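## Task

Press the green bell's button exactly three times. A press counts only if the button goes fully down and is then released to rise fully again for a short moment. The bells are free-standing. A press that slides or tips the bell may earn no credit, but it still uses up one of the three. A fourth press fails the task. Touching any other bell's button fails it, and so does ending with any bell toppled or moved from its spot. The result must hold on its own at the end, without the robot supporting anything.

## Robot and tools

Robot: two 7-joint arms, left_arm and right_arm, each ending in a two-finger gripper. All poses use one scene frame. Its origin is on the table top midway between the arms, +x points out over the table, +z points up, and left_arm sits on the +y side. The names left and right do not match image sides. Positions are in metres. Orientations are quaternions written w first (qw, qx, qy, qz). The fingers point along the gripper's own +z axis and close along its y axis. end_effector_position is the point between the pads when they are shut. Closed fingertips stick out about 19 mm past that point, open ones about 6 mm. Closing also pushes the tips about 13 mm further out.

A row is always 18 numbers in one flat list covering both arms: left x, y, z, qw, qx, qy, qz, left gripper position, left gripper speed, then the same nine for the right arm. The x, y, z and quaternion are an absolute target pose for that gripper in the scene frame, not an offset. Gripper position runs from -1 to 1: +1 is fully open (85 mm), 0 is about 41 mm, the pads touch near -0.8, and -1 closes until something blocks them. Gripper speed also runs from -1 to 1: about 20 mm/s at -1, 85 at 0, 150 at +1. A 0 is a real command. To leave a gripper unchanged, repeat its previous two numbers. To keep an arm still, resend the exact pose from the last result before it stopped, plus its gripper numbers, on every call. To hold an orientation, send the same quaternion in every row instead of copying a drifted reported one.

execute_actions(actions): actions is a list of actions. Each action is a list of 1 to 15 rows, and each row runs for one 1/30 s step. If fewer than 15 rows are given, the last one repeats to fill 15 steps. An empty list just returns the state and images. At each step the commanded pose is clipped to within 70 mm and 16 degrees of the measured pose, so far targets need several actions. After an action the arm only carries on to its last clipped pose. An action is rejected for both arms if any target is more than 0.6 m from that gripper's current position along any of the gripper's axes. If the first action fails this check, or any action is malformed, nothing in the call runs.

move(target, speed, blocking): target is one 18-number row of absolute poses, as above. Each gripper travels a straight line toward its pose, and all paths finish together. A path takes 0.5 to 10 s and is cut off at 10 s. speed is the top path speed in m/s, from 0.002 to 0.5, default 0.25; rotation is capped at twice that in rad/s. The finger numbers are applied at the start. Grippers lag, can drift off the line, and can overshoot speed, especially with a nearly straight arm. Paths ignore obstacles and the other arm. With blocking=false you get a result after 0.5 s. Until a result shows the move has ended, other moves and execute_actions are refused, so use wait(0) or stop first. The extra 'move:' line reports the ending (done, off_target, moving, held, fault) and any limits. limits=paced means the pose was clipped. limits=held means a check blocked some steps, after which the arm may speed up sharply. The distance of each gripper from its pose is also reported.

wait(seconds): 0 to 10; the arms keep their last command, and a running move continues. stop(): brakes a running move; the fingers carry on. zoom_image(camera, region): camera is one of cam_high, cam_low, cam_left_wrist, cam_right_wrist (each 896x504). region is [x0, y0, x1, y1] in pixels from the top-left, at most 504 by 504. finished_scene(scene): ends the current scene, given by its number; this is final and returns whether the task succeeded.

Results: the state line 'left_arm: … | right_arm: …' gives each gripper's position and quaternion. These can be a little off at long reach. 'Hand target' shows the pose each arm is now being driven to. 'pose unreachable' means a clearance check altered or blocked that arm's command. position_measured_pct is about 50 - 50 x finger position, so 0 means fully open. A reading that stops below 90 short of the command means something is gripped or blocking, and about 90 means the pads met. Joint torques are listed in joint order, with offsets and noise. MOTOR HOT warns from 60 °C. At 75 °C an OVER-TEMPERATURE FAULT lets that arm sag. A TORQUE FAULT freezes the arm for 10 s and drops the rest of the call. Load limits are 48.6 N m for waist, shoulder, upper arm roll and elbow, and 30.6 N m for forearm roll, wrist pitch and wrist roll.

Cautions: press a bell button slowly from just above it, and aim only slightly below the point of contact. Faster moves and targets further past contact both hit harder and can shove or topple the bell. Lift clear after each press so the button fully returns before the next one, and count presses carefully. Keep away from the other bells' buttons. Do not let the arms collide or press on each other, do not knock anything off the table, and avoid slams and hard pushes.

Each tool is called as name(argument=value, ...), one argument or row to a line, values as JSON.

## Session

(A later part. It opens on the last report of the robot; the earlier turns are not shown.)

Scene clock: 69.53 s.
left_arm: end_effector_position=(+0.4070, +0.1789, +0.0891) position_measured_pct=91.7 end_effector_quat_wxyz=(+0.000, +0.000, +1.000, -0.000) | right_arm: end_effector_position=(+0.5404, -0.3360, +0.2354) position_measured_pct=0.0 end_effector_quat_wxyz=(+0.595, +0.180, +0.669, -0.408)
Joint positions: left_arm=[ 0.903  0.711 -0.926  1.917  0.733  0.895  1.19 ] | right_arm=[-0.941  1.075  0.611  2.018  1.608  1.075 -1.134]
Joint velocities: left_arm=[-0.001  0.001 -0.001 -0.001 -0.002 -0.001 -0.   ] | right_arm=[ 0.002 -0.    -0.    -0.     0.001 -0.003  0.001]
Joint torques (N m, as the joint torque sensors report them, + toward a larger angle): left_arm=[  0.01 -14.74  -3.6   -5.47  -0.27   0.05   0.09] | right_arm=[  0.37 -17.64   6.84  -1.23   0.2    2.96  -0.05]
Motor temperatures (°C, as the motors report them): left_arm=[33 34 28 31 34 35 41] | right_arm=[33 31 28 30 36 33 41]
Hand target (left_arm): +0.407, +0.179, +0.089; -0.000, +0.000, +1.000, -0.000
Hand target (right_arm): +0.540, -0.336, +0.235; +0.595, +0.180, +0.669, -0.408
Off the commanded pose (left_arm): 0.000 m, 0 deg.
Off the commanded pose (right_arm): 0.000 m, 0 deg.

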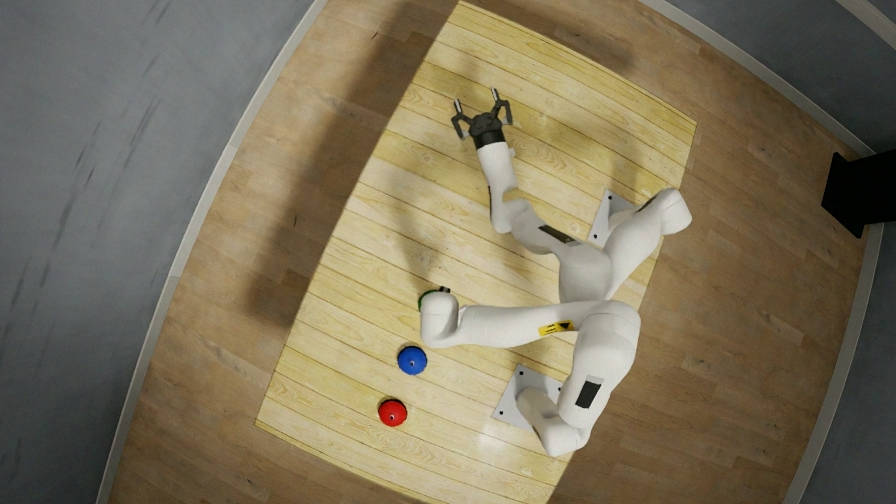

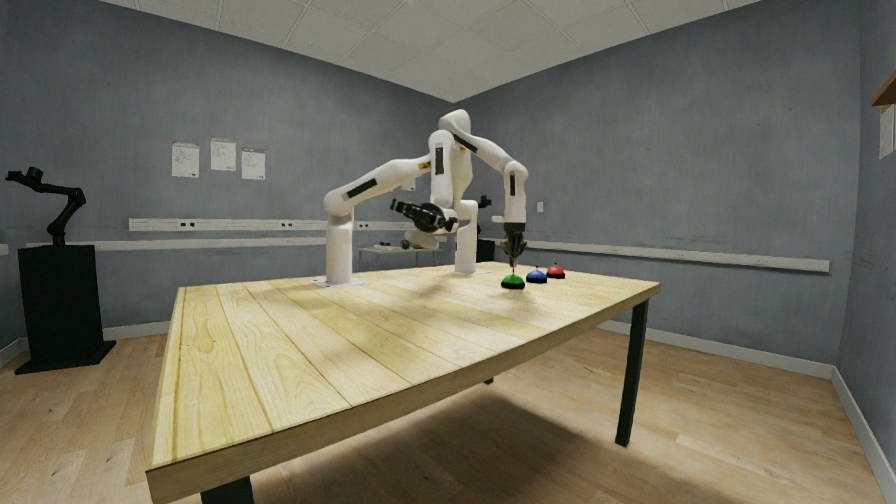

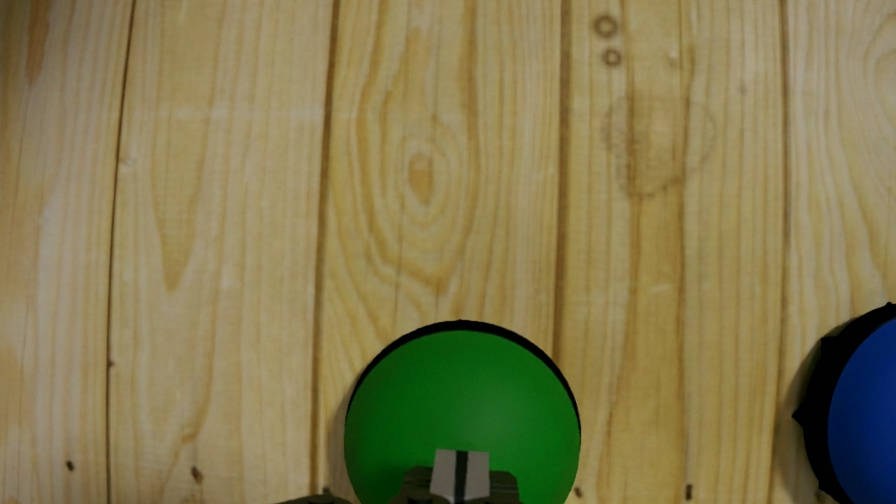

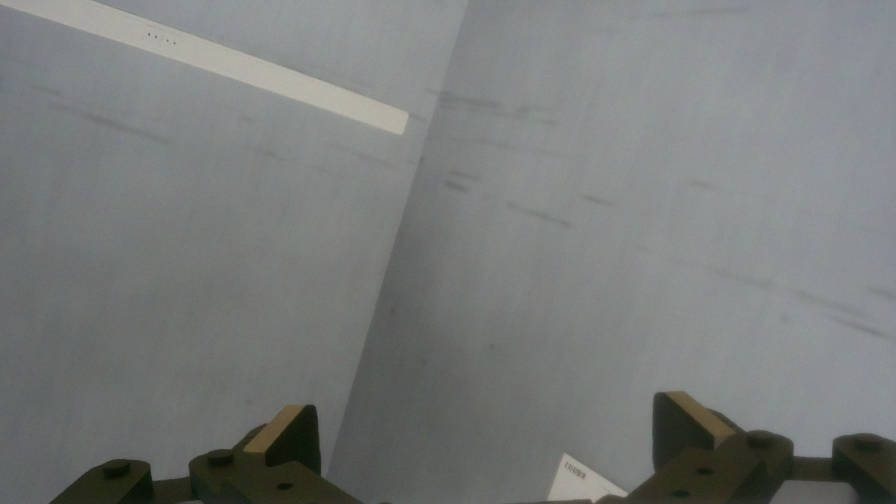

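Aligned. Pressing gradually.

move(
  target=[0.407,0.179,0.075,0,0,1,0,-1,1,0.5404,-0.336,0.2354,0.595,0.18,0.669,-0.408,1,0],
  speed=0.04,
)

zoom_image(
  camera="cam_low",
  region=[490,240,550,300],
)

Scene clock: 73.37 s.
left_arm: end_effector_position=(+0.4091, +0.1788, +0.0806) position_measured_pct=91.7 end_effector_quat_wxyz=(+0.004, -0.000, +1.000, -0.003) | right_arm: end_effector_position=(+0.5404, -0.3360, +0.2354) position_measured_pct=0.0 end_effector_quat_wxyz=(+0.595, +0.180, +0.669, -0.408)
Joint positions: left_arm=[ 0.889  0.723 -0.911  1.927  0.762  0.87   1.163] | right_arm=[-0.941  1.075  0.611  2.018  1.608  1.075 -1.134]
Joint velocities: left_arm=[ 0.001  0.001 -0.004 -0.001  0.006  0.002 -0.003] | right_arm=[ 0.    -0.001  0.     0.    -0.     0.001  0.   ]
Joint torques (N m, as the joint torque sensors report them, + toward a larger angle): left_arm=[-0.3  -4.73  0.31 -3.81  1.29 -2.39 -0.16] | right_arm=[  0.25 -17.52   7.05  -1.18   0.52   2.84  -0.22]
Motor temperatures (°C, as the motors report them): left_arm=[33 34 28 31 34 35 41] | right_arm=[33 31 28 30 36 33 41]
Hand target (left_arm): +0.407, +0.179, +0.075; -0.000, +0.000, +1.000, +0.000
Hand target (right_arm): +0.540, -0.336, +0.235; +0.595, +0.180, +0.669, -0.408
Off the commanded pose (left_arm): 0.006 m, 1 deg.
Off the commanded pose (right_arm): 0.000 m, 0 deg.
move: off_target (left_arm)

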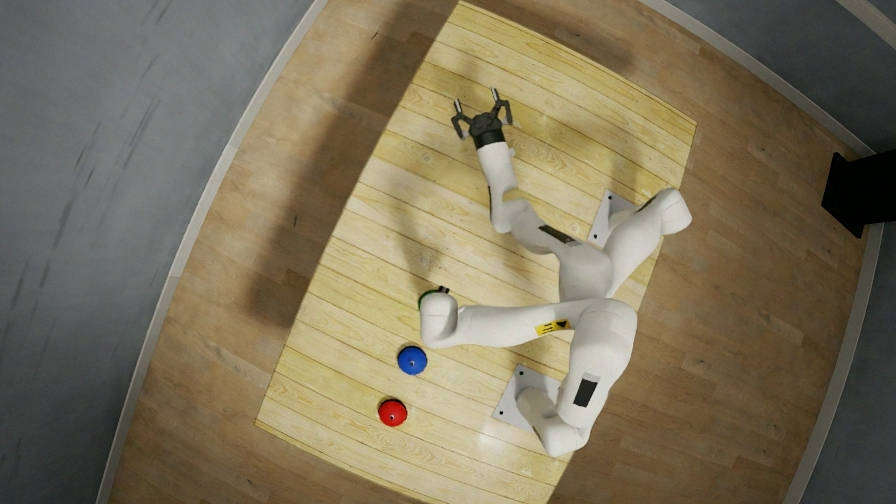

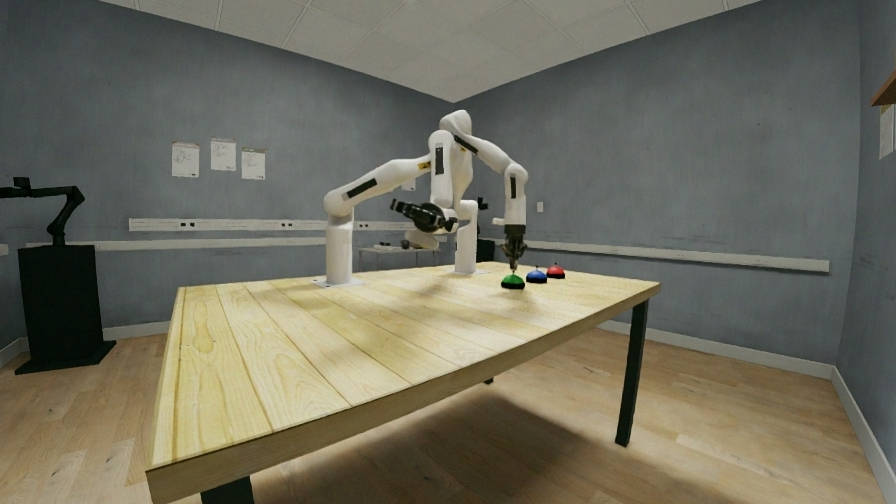

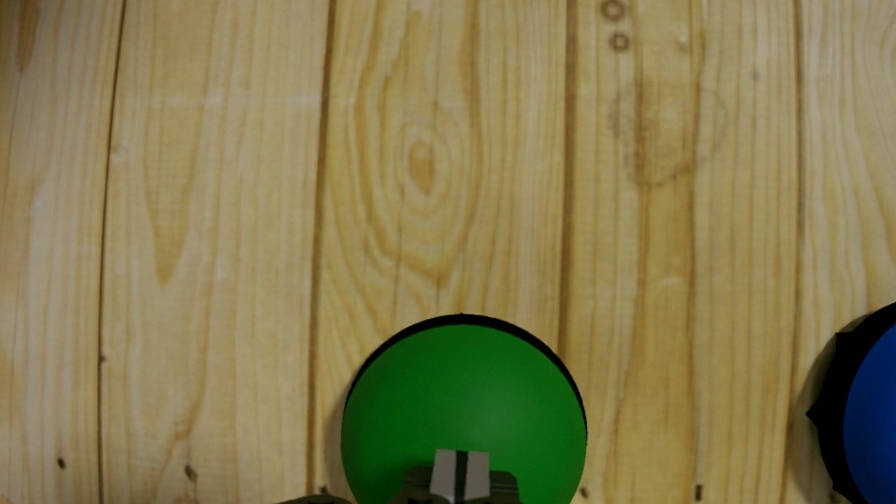

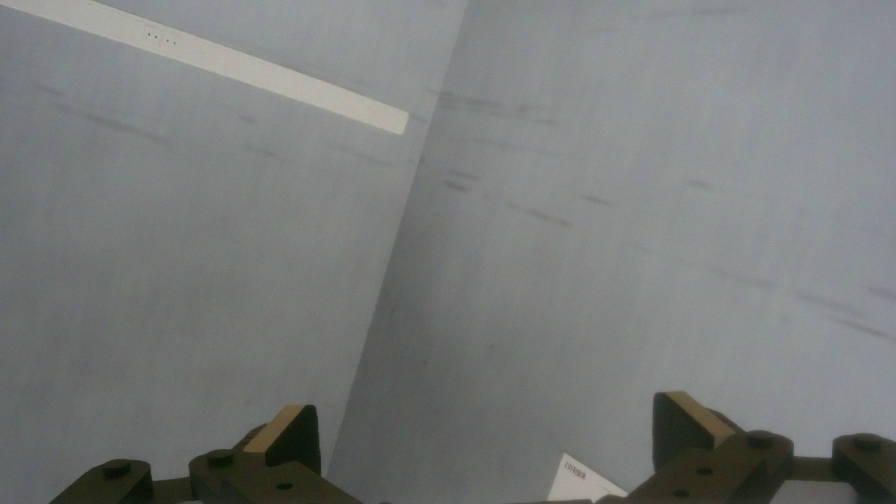

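Region (490, 240, 550, 300) of cam_low's 896x504 image, scaled by 8.400, with more detail than that image has.

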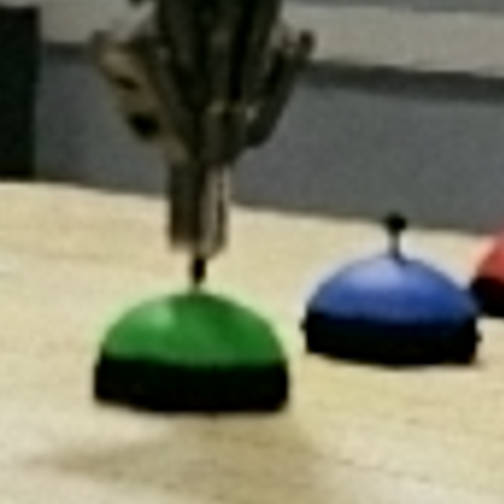

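move(
  target=[0.408,0.179,0.094,0,0,1,0,-1,1,0.5404,-0.336,0.2354,0.595,0.18,0.669,-0.408,1,0],
  speed=0.05,
)

zoom_image(
  camera="cam_low",
  region=[490,240,550,300],
)

Scene clock: 79.30 s.
left_arm: end_effector_position=(+0.4080, +0.1791, +0.0939) position_measured_pct=91.7 end_effector_quat_wxyz=(-0.000, -0.000, +1.000, +0.000) | right_arm: end_effector_position=(+0.5404, -0.3360, +0.2354) position_measured_pct=0.0 end_effector_quat_wxyz=(+0.595, +0.180, +0.669, -0.408)
Joint positions: left_arm=[ 0.907  0.705 -0.936  1.909  0.723  0.908  1.197] | right_arm=[-0.941  1.075  0.611  2.018  1.608  1.075 -1.134]
Joint velocities: left_arm=[ 0.002 -0.001  0.001 -0.    -0.    -0.001  0.001] | right_arm=[-0.001  0.     0.    -0.    -0.     0.001  0.   ]
Joint torques (N m, as the joint torque sensors report them, + toward a larger angle): left_arm=[  0.33 -14.56  -3.5   -5.28  -0.27  -0.03   0.13] | right_arm=[  0.13 -17.43   7.28  -1.32   0.18   2.87  -0.3 ]
Motor temperatures (°C, as the motors report them): left_arm=[33 34 28 31 34 35 41] | right_arm=[33 31 28 30 36 33 41]
Hand target (left_arm): +0.408, +0.179, +0.094; +0.000, -0.000, +1.000, -0.000
Hand target (right_arm): +0.540, -0.336, +0.235; +0.595, +0.180, +0.669, -0.408
Off the commanded pose (left_arm): 0.000 m, 0 deg.
Off the commanded pose (right_arm): 0.000 m, 0 deg.
move: done

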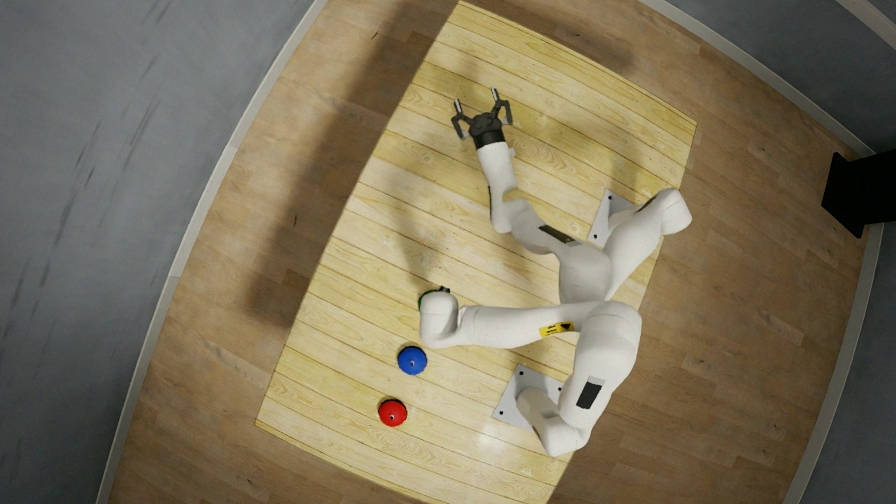

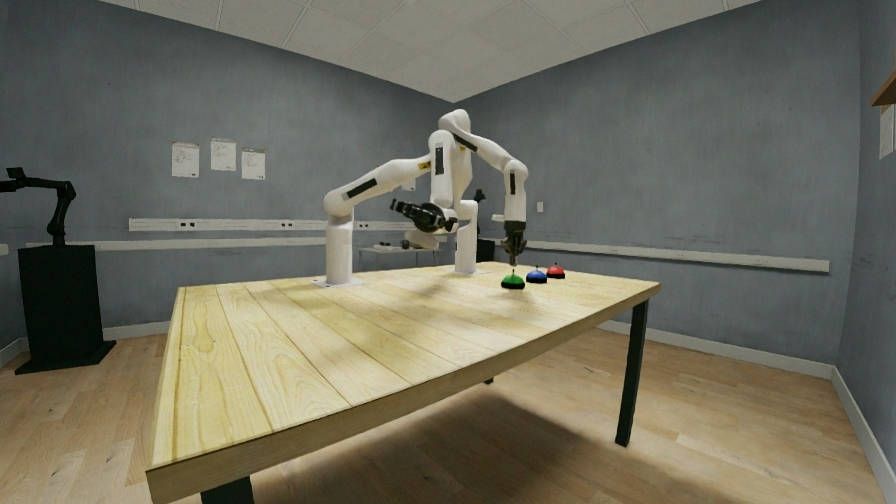

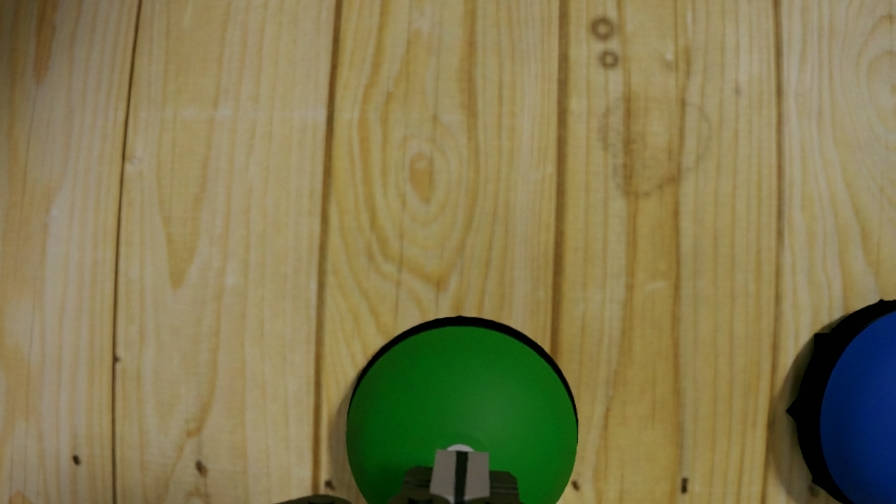

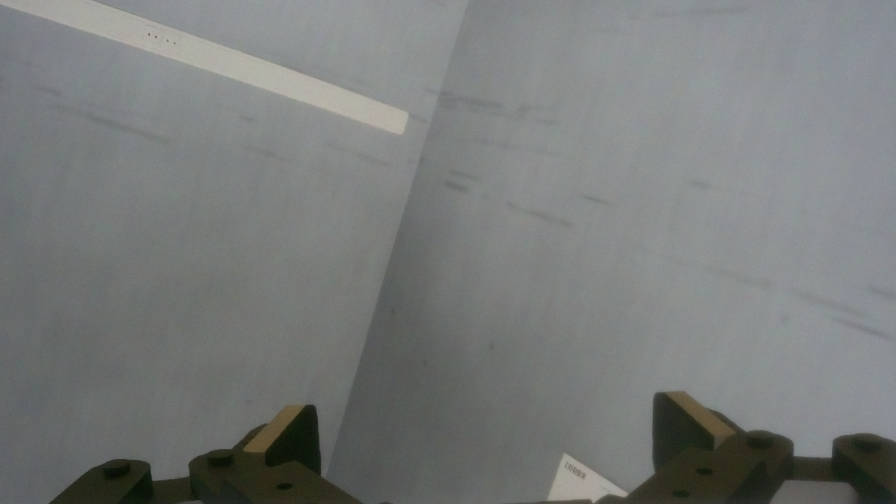

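Region (490, 240, 550, 300) of cam_low's 896x504 image, scaled by 8.400, with more detail than that image has.

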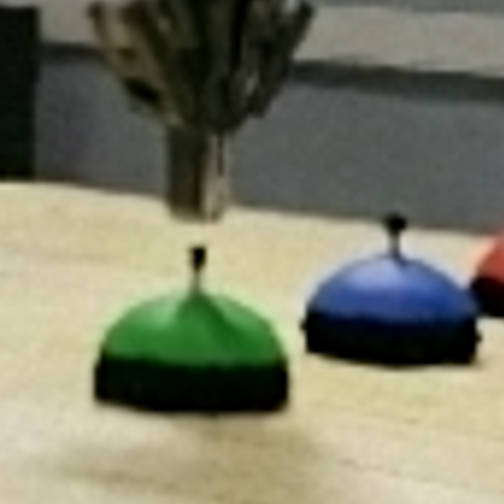

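move(
  target=[0.407,0.179,0.0775,0,0,1,0,-1,1,0.5404,-0.336,0.2354,0.595,0.18,0.669,-0.408,1,0],
  speed=0.05,
)

zoom_image(
  camera="cam_low",
  region=[490,240,550,300],
)

Scene clock: 84.07 s.
left_arm: end_effector_position=(+0.4082, +0.1789, +0.0809) position_measured_pct=91.7 end_effector_quat_wxyz=(+0.002, -0.000, +1.000, -0.002) | right_arm: end_effector_position=(+0.5404, -0.3360, +0.2354) position_measured_pct=0.0 end_effector_quat_wxyz=(+0.595, +0.180, +0.669, -0.408)
Joint positions: left_arm=[ 0.892  0.724 -0.913  1.926  0.758  0.874  1.167] | right_arm=[-0.941  1.075  0.611  2.018  1.608  1.075 -1.134]
Joint velocities: left_arm=[-0.     0.    -0.003  0.     0.003  0.002 -0.001] | right_arm=[ 0.001 -0.001 -0.     0.     0.001 -0.001 -0.   ]
Joint torques (N m, as the joint torque sensors report them, + toward a larger angle): left_arm=[ 0.02 -8.88 -1.4  -4.59  0.68 -1.35 -0.39] | right_arm=[  0.38 -17.33   7.12  -1.13   0.38   2.75  -0.05]
Motor temperatures (°C, as the motors report them): left_arm=[33 34 28 31 34 35 41] | right_arm=[33 31 28 30 36 33 41]
Hand target (left_arm): +0.407, +0.179, +0.078; -0.000, +0.000, +1.000, +0.000
Hand target (right_arm): +0.540, -0.336, +0.235; +0.595, +0.180, +0.669, -0.408
Off the commanded pose (left_arm): 0.004 m, 0 deg.
Off the commanded pose (right_arm): 0.000 m, 0 deg.
move: off_target (left_arm)

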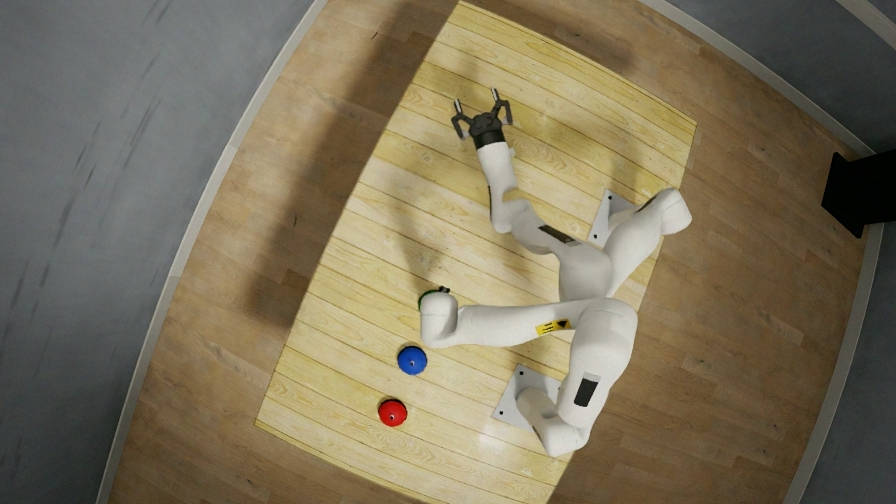

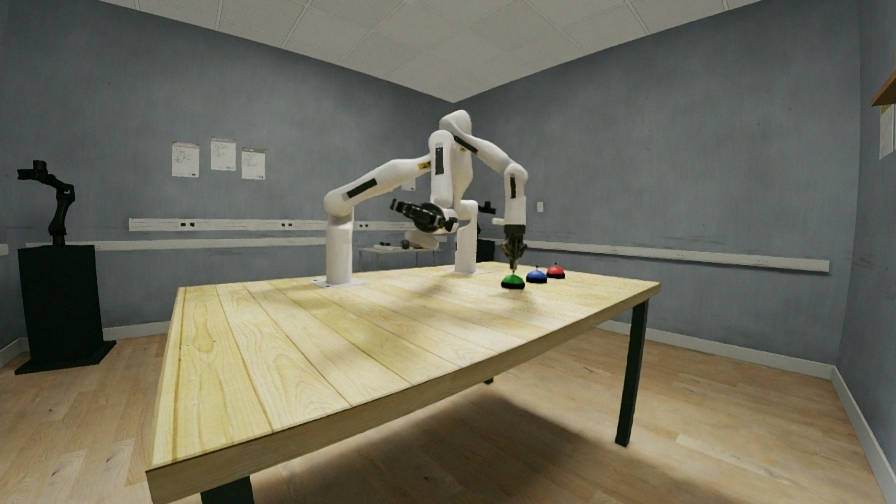

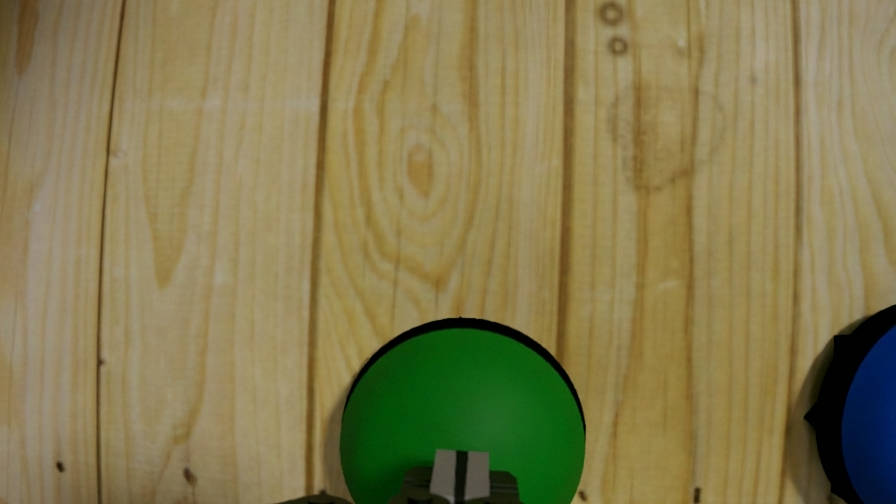

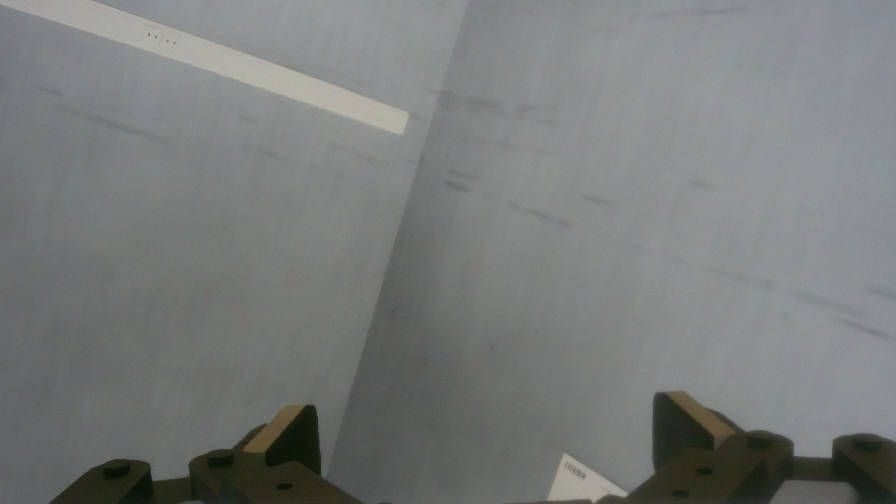

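Region (490, 240, 550, 300) of cam_low's 896x504 image, scaled by 8.400, with more detail than that image has.

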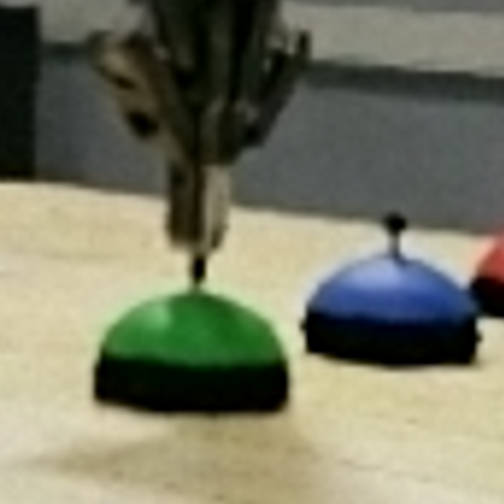

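Ring 2 bottomed.

move(
  target=[0.408,0.179,0.094,0,0,1,0,-1,1,0.5404,-0.336,0.2354,0.595,0.18,0.669,-0.408,1,0],
  speed=0.05,
)

Scene clock: 86.97 s.
left_arm: end_effector_position=(+0.4080, +0.1791, +0.0939) position_measured_pct=91.7 end_effector_quat_wxyz=(-0.000, -0.000, +1.000, +0.000) | right_arm: end_effector_position=(+0.5404, -0.3360, +0.2354) position_measured_pct=0.0 end_effector_quat_wxyz=(+0.595, +0.180, +0.669, -0.408)
Joint positions: left_arm=[ 0.908  0.705 -0.937  1.909  0.724  0.909  1.197] | right_arm=[-0.941  1.075  0.611  2.018  1.608  1.075 -1.134]
Joint velocities: left_arm=[ 0.003 -0.001  0.001  0.     0.001  0.     0.002] | right_arm=[-0.     0.    -0.     0.    -0.     0.001 -0.002]
Joint torques (N m, as the joint torque sensors report them, + toward a larger angle): left_arm=[  0.25 -15.19  -4.14  -5.4   -0.22  -0.11  -0.05] | right_arm=[  0.21 -17.78   7.26  -1.13   0.25   3.12  -0.21]
Motor temperatures (°C, as the motors report them): left_arm=[33 34 28 31 34 35 41] | right_arm=[33 31 28 30 36 33 41]
Hand target (left_arm): +0.408, +0.179, +0.094; +0.000, -0.000, +1.000, -0.000
Hand target (right_arm): +0.540, -0.336, +0.235; +0.595, +0.180, +0.669, -0.408
Off the commanded pose (left_arm): 0.000 m, 0 deg.
Off the commanded pose (right_arm): 0.000 m, 0 deg.
move: done

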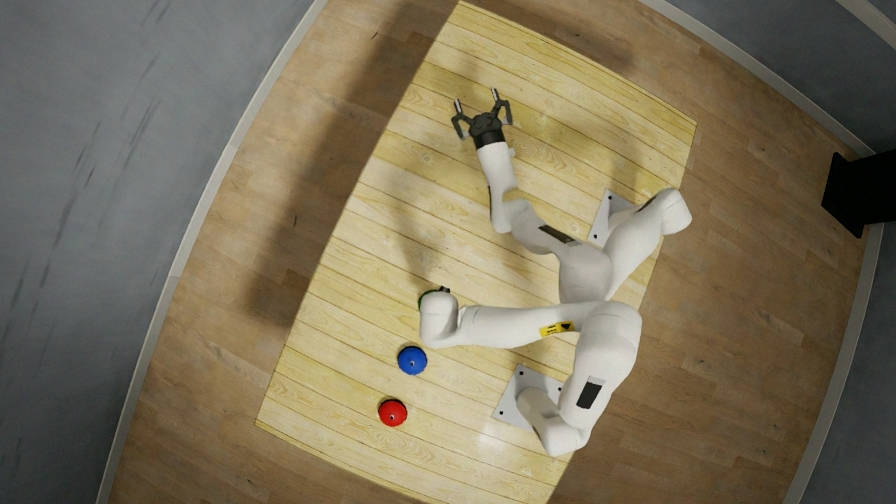

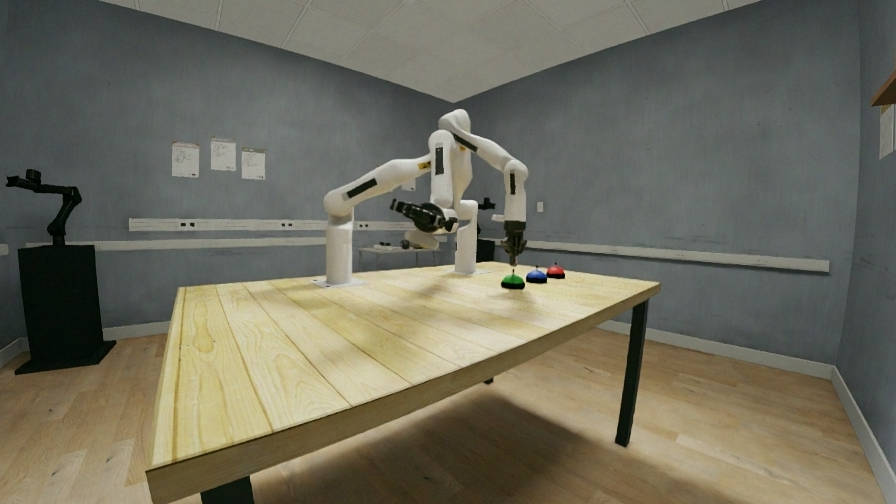

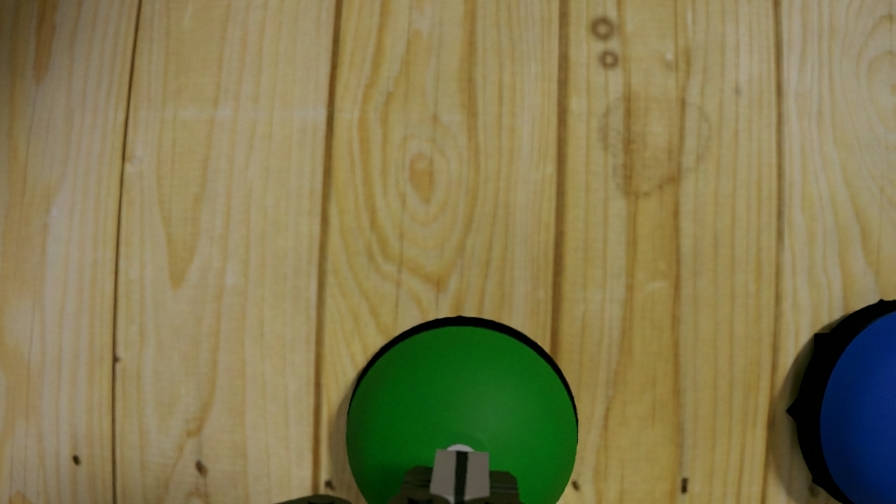

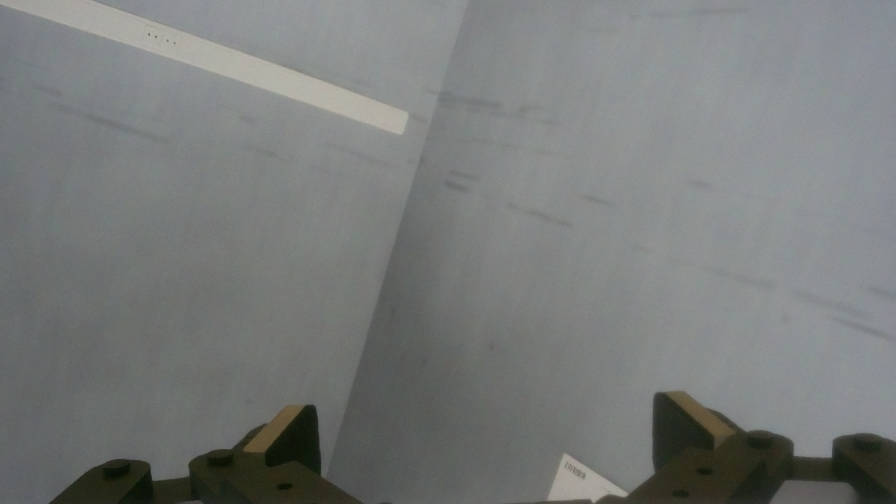

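move(
  target=[0.407,0.179,0.0775,0,0,1,0,-1,1,0.5404,-0.336,0.2354,0.595,0.18,0.669,-0.408,1,0],
  speed=0.05,
)

move(
  target=[0.408,0.179,0.13,0,0,1,0,-1,1,0.5404,-0.336,0.2354,0.595,0.18,0.669,-0.408,1,0],
  speed=0.15,
)

zoom_image(
  camera="cam_low",
  region=[490,240,550,300],
)

Scene clock: 92.50 s.
left_arm: end_effector_position=(+0.4082, +0.1789, +0.0809) position_measured_pct=91.7 end_effector_quat_wxyz=(+0.002, -0.000, +1.000, -0.002) | right_arm: end_effector_position=(+0.5404, -0.3360, +0.2354) position_measured_pct=0.0 end_effector_quat_wxyz=(+0.595, +0.180, +0.669, -0.408)
Joint positions: left_arm=[ 0.892  0.724 -0.914  1.926  0.759  0.874  1.167] | right_arm=[-0.941  1.075  0.611  2.018  1.608  1.075 -1.134]
Joint velocities: left_arm=[ 0.     0.    -0.002  0.001  0.004  0.003 -0.001] | right_arm=[ 0.001  0.001 -0.    -0.    -0.001 -0.001  0.001]
Joint torques (N m, as the joint torque sensors report them, + toward a larger angle): left_arm=[ 0.02 -8.52 -2.11 -4.42  0.64 -1.49 -0.09] | right_arm=[  0.32 -18.02   7.11  -1.37   0.25   3.01  -0.04]
Motor temperatures (°C, as the motors report them): left_arm=[33 34 28 31 34 35 41] | right_arm=[33 31 28 30 36 33 41]
Hand target (left_arm): +0.407, +0.179, +0.078; -0.000, +0.000, +1.000, +0.000
Hand target (right_arm): +0.540, -0.336, +0.235; +0.595, +0.180, +0.669, -0.408
Off the commanded pose (left_arm): 0.004 m, 0 deg.
Off the commanded pose (right_arm): 0.000 m, 0 deg.
move: off_target (left_arm)

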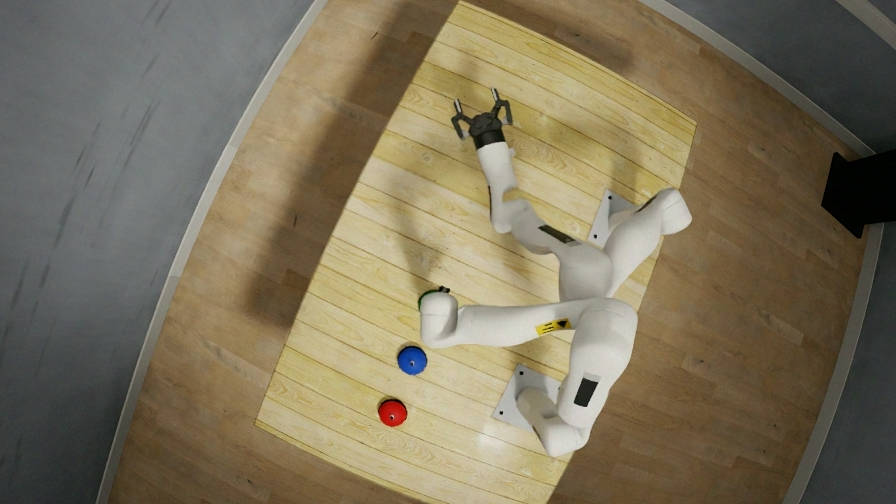

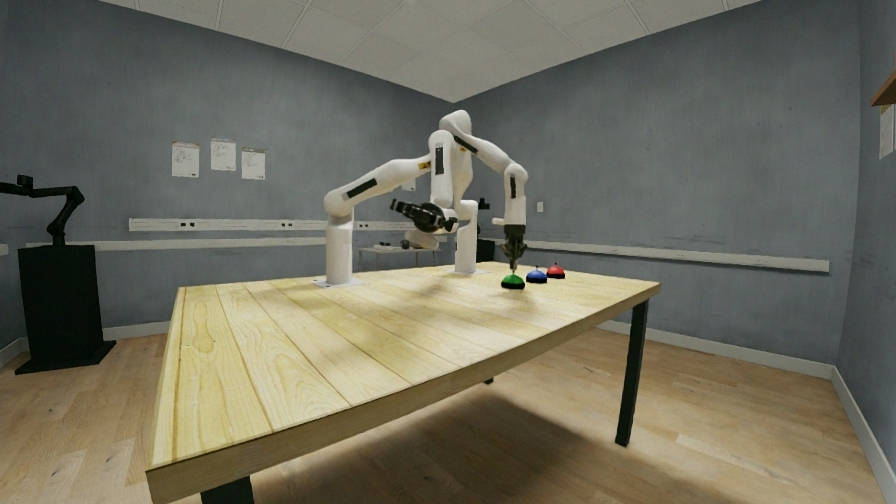

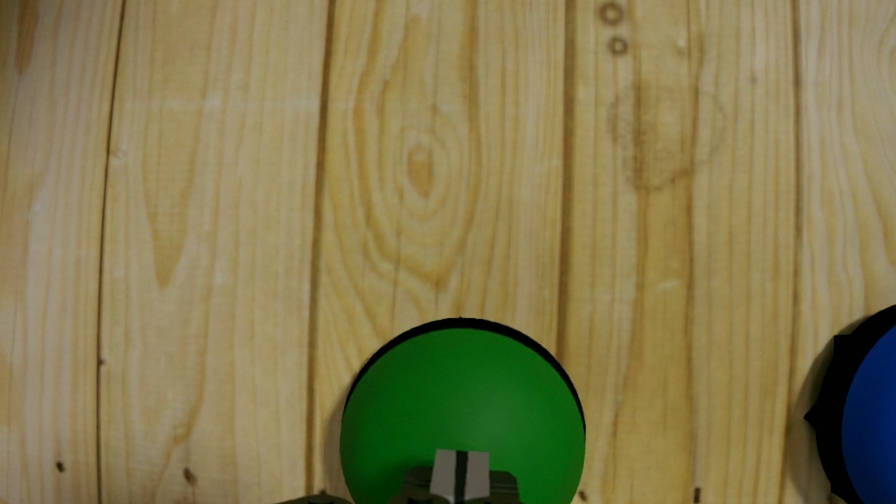

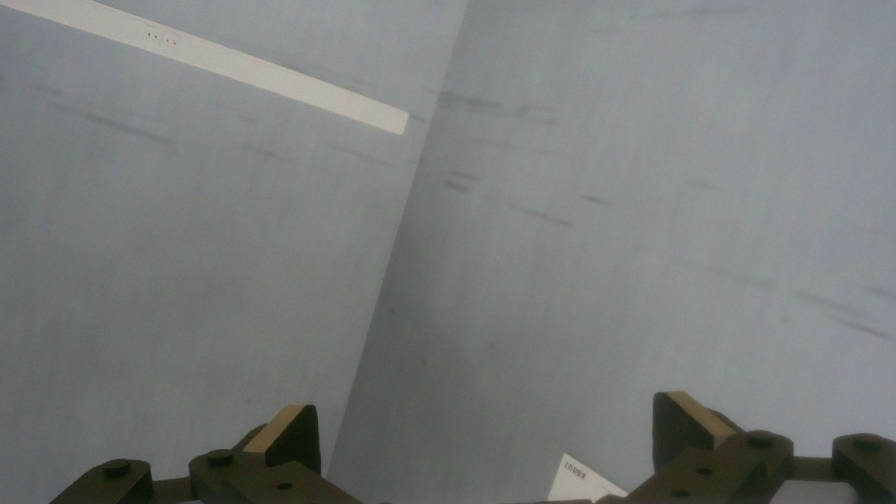

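Scene clock: 93.23 s.
left_arm: end_effector_position=(+0.4080, +0.1793, +0.1297) position_measured_pct=91.7 end_effector_quat_wxyz=(-0.000, -0.000, +1.000, +0.000) | right_arm: end_effector_position=(+0.5404, -0.3360, +0.2354) position_measured_pct=0.0 end_effector_quat_wxyz=(+0.595, +0.180, +0.669, -0.408)
Joint positions: left_arm=[ 0.946  0.648 -0.991  1.868  0.649  0.989  1.257] | right_arm=[-0.941  1.075  0.611  2.018  1.608  1.075 -1.134]
Joint velocities: left_arm=[ 0.005 -0.004  0.    -0.002 -0.001 -0.001  0.   ] | right_arm=[-0.001 -0.001  0.     0.    -0.     0.002 -0.001]
Joint torques (N m, as the joint torque sensors report them, + toward a larger angle): left_arm=[ -0.48 -13.99  -3.54  -6.18  -0.39  -0.08   0.03] | right_arm=[  0.14 -17.6    7.12  -1.33   0.39   2.82  -0.15]
Motor temperatures (°C, as the motors report them): left_arm=[33 34 28 31 34 35 41] | right_arm=[33 31 28 30 36 33 41]
Hand target (left_arm): +0.408, +0.179, +0.130; -0.000, -0.000, +1.000, -0.000
Hand target (right_arm): +0.540, -0.336, +0.235; +0.595, +0.180, +0.669, -0.408
Off the commanded pose (left_arm): 0.000 m, 0 deg.
Off the commanded pose (right_arm): 0.000 m, 0 deg.
move: done

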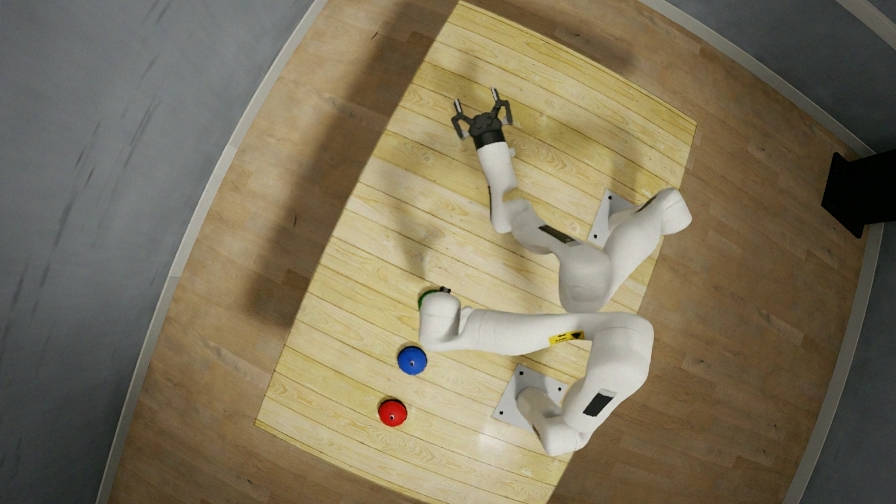

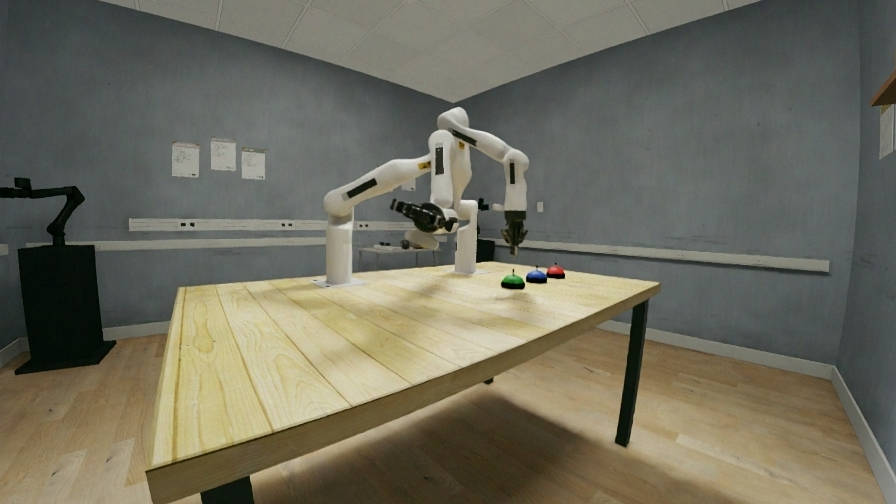

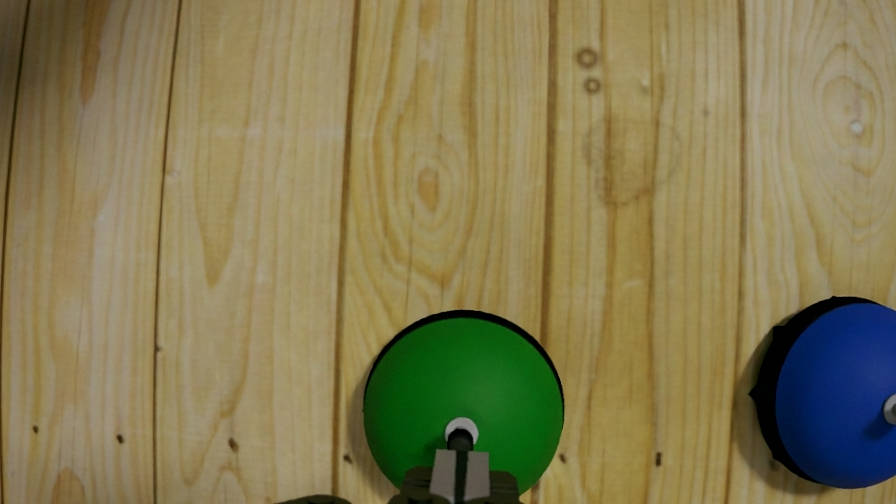

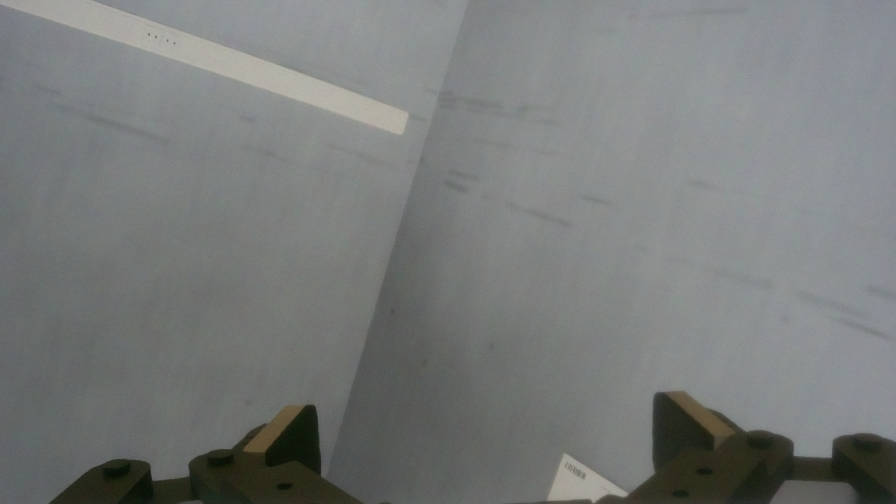

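Region (490, 240, 550, 300) of cam_low's 896x504 image, scaled by 8.400, with more detail than that image has.

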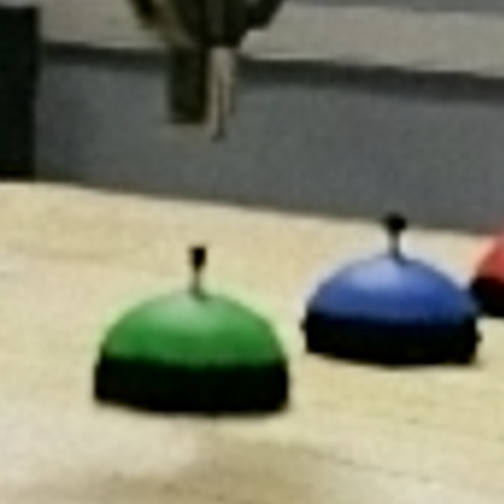

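finished_scene(
  scene=1,
)

The scene is finished: the task was done.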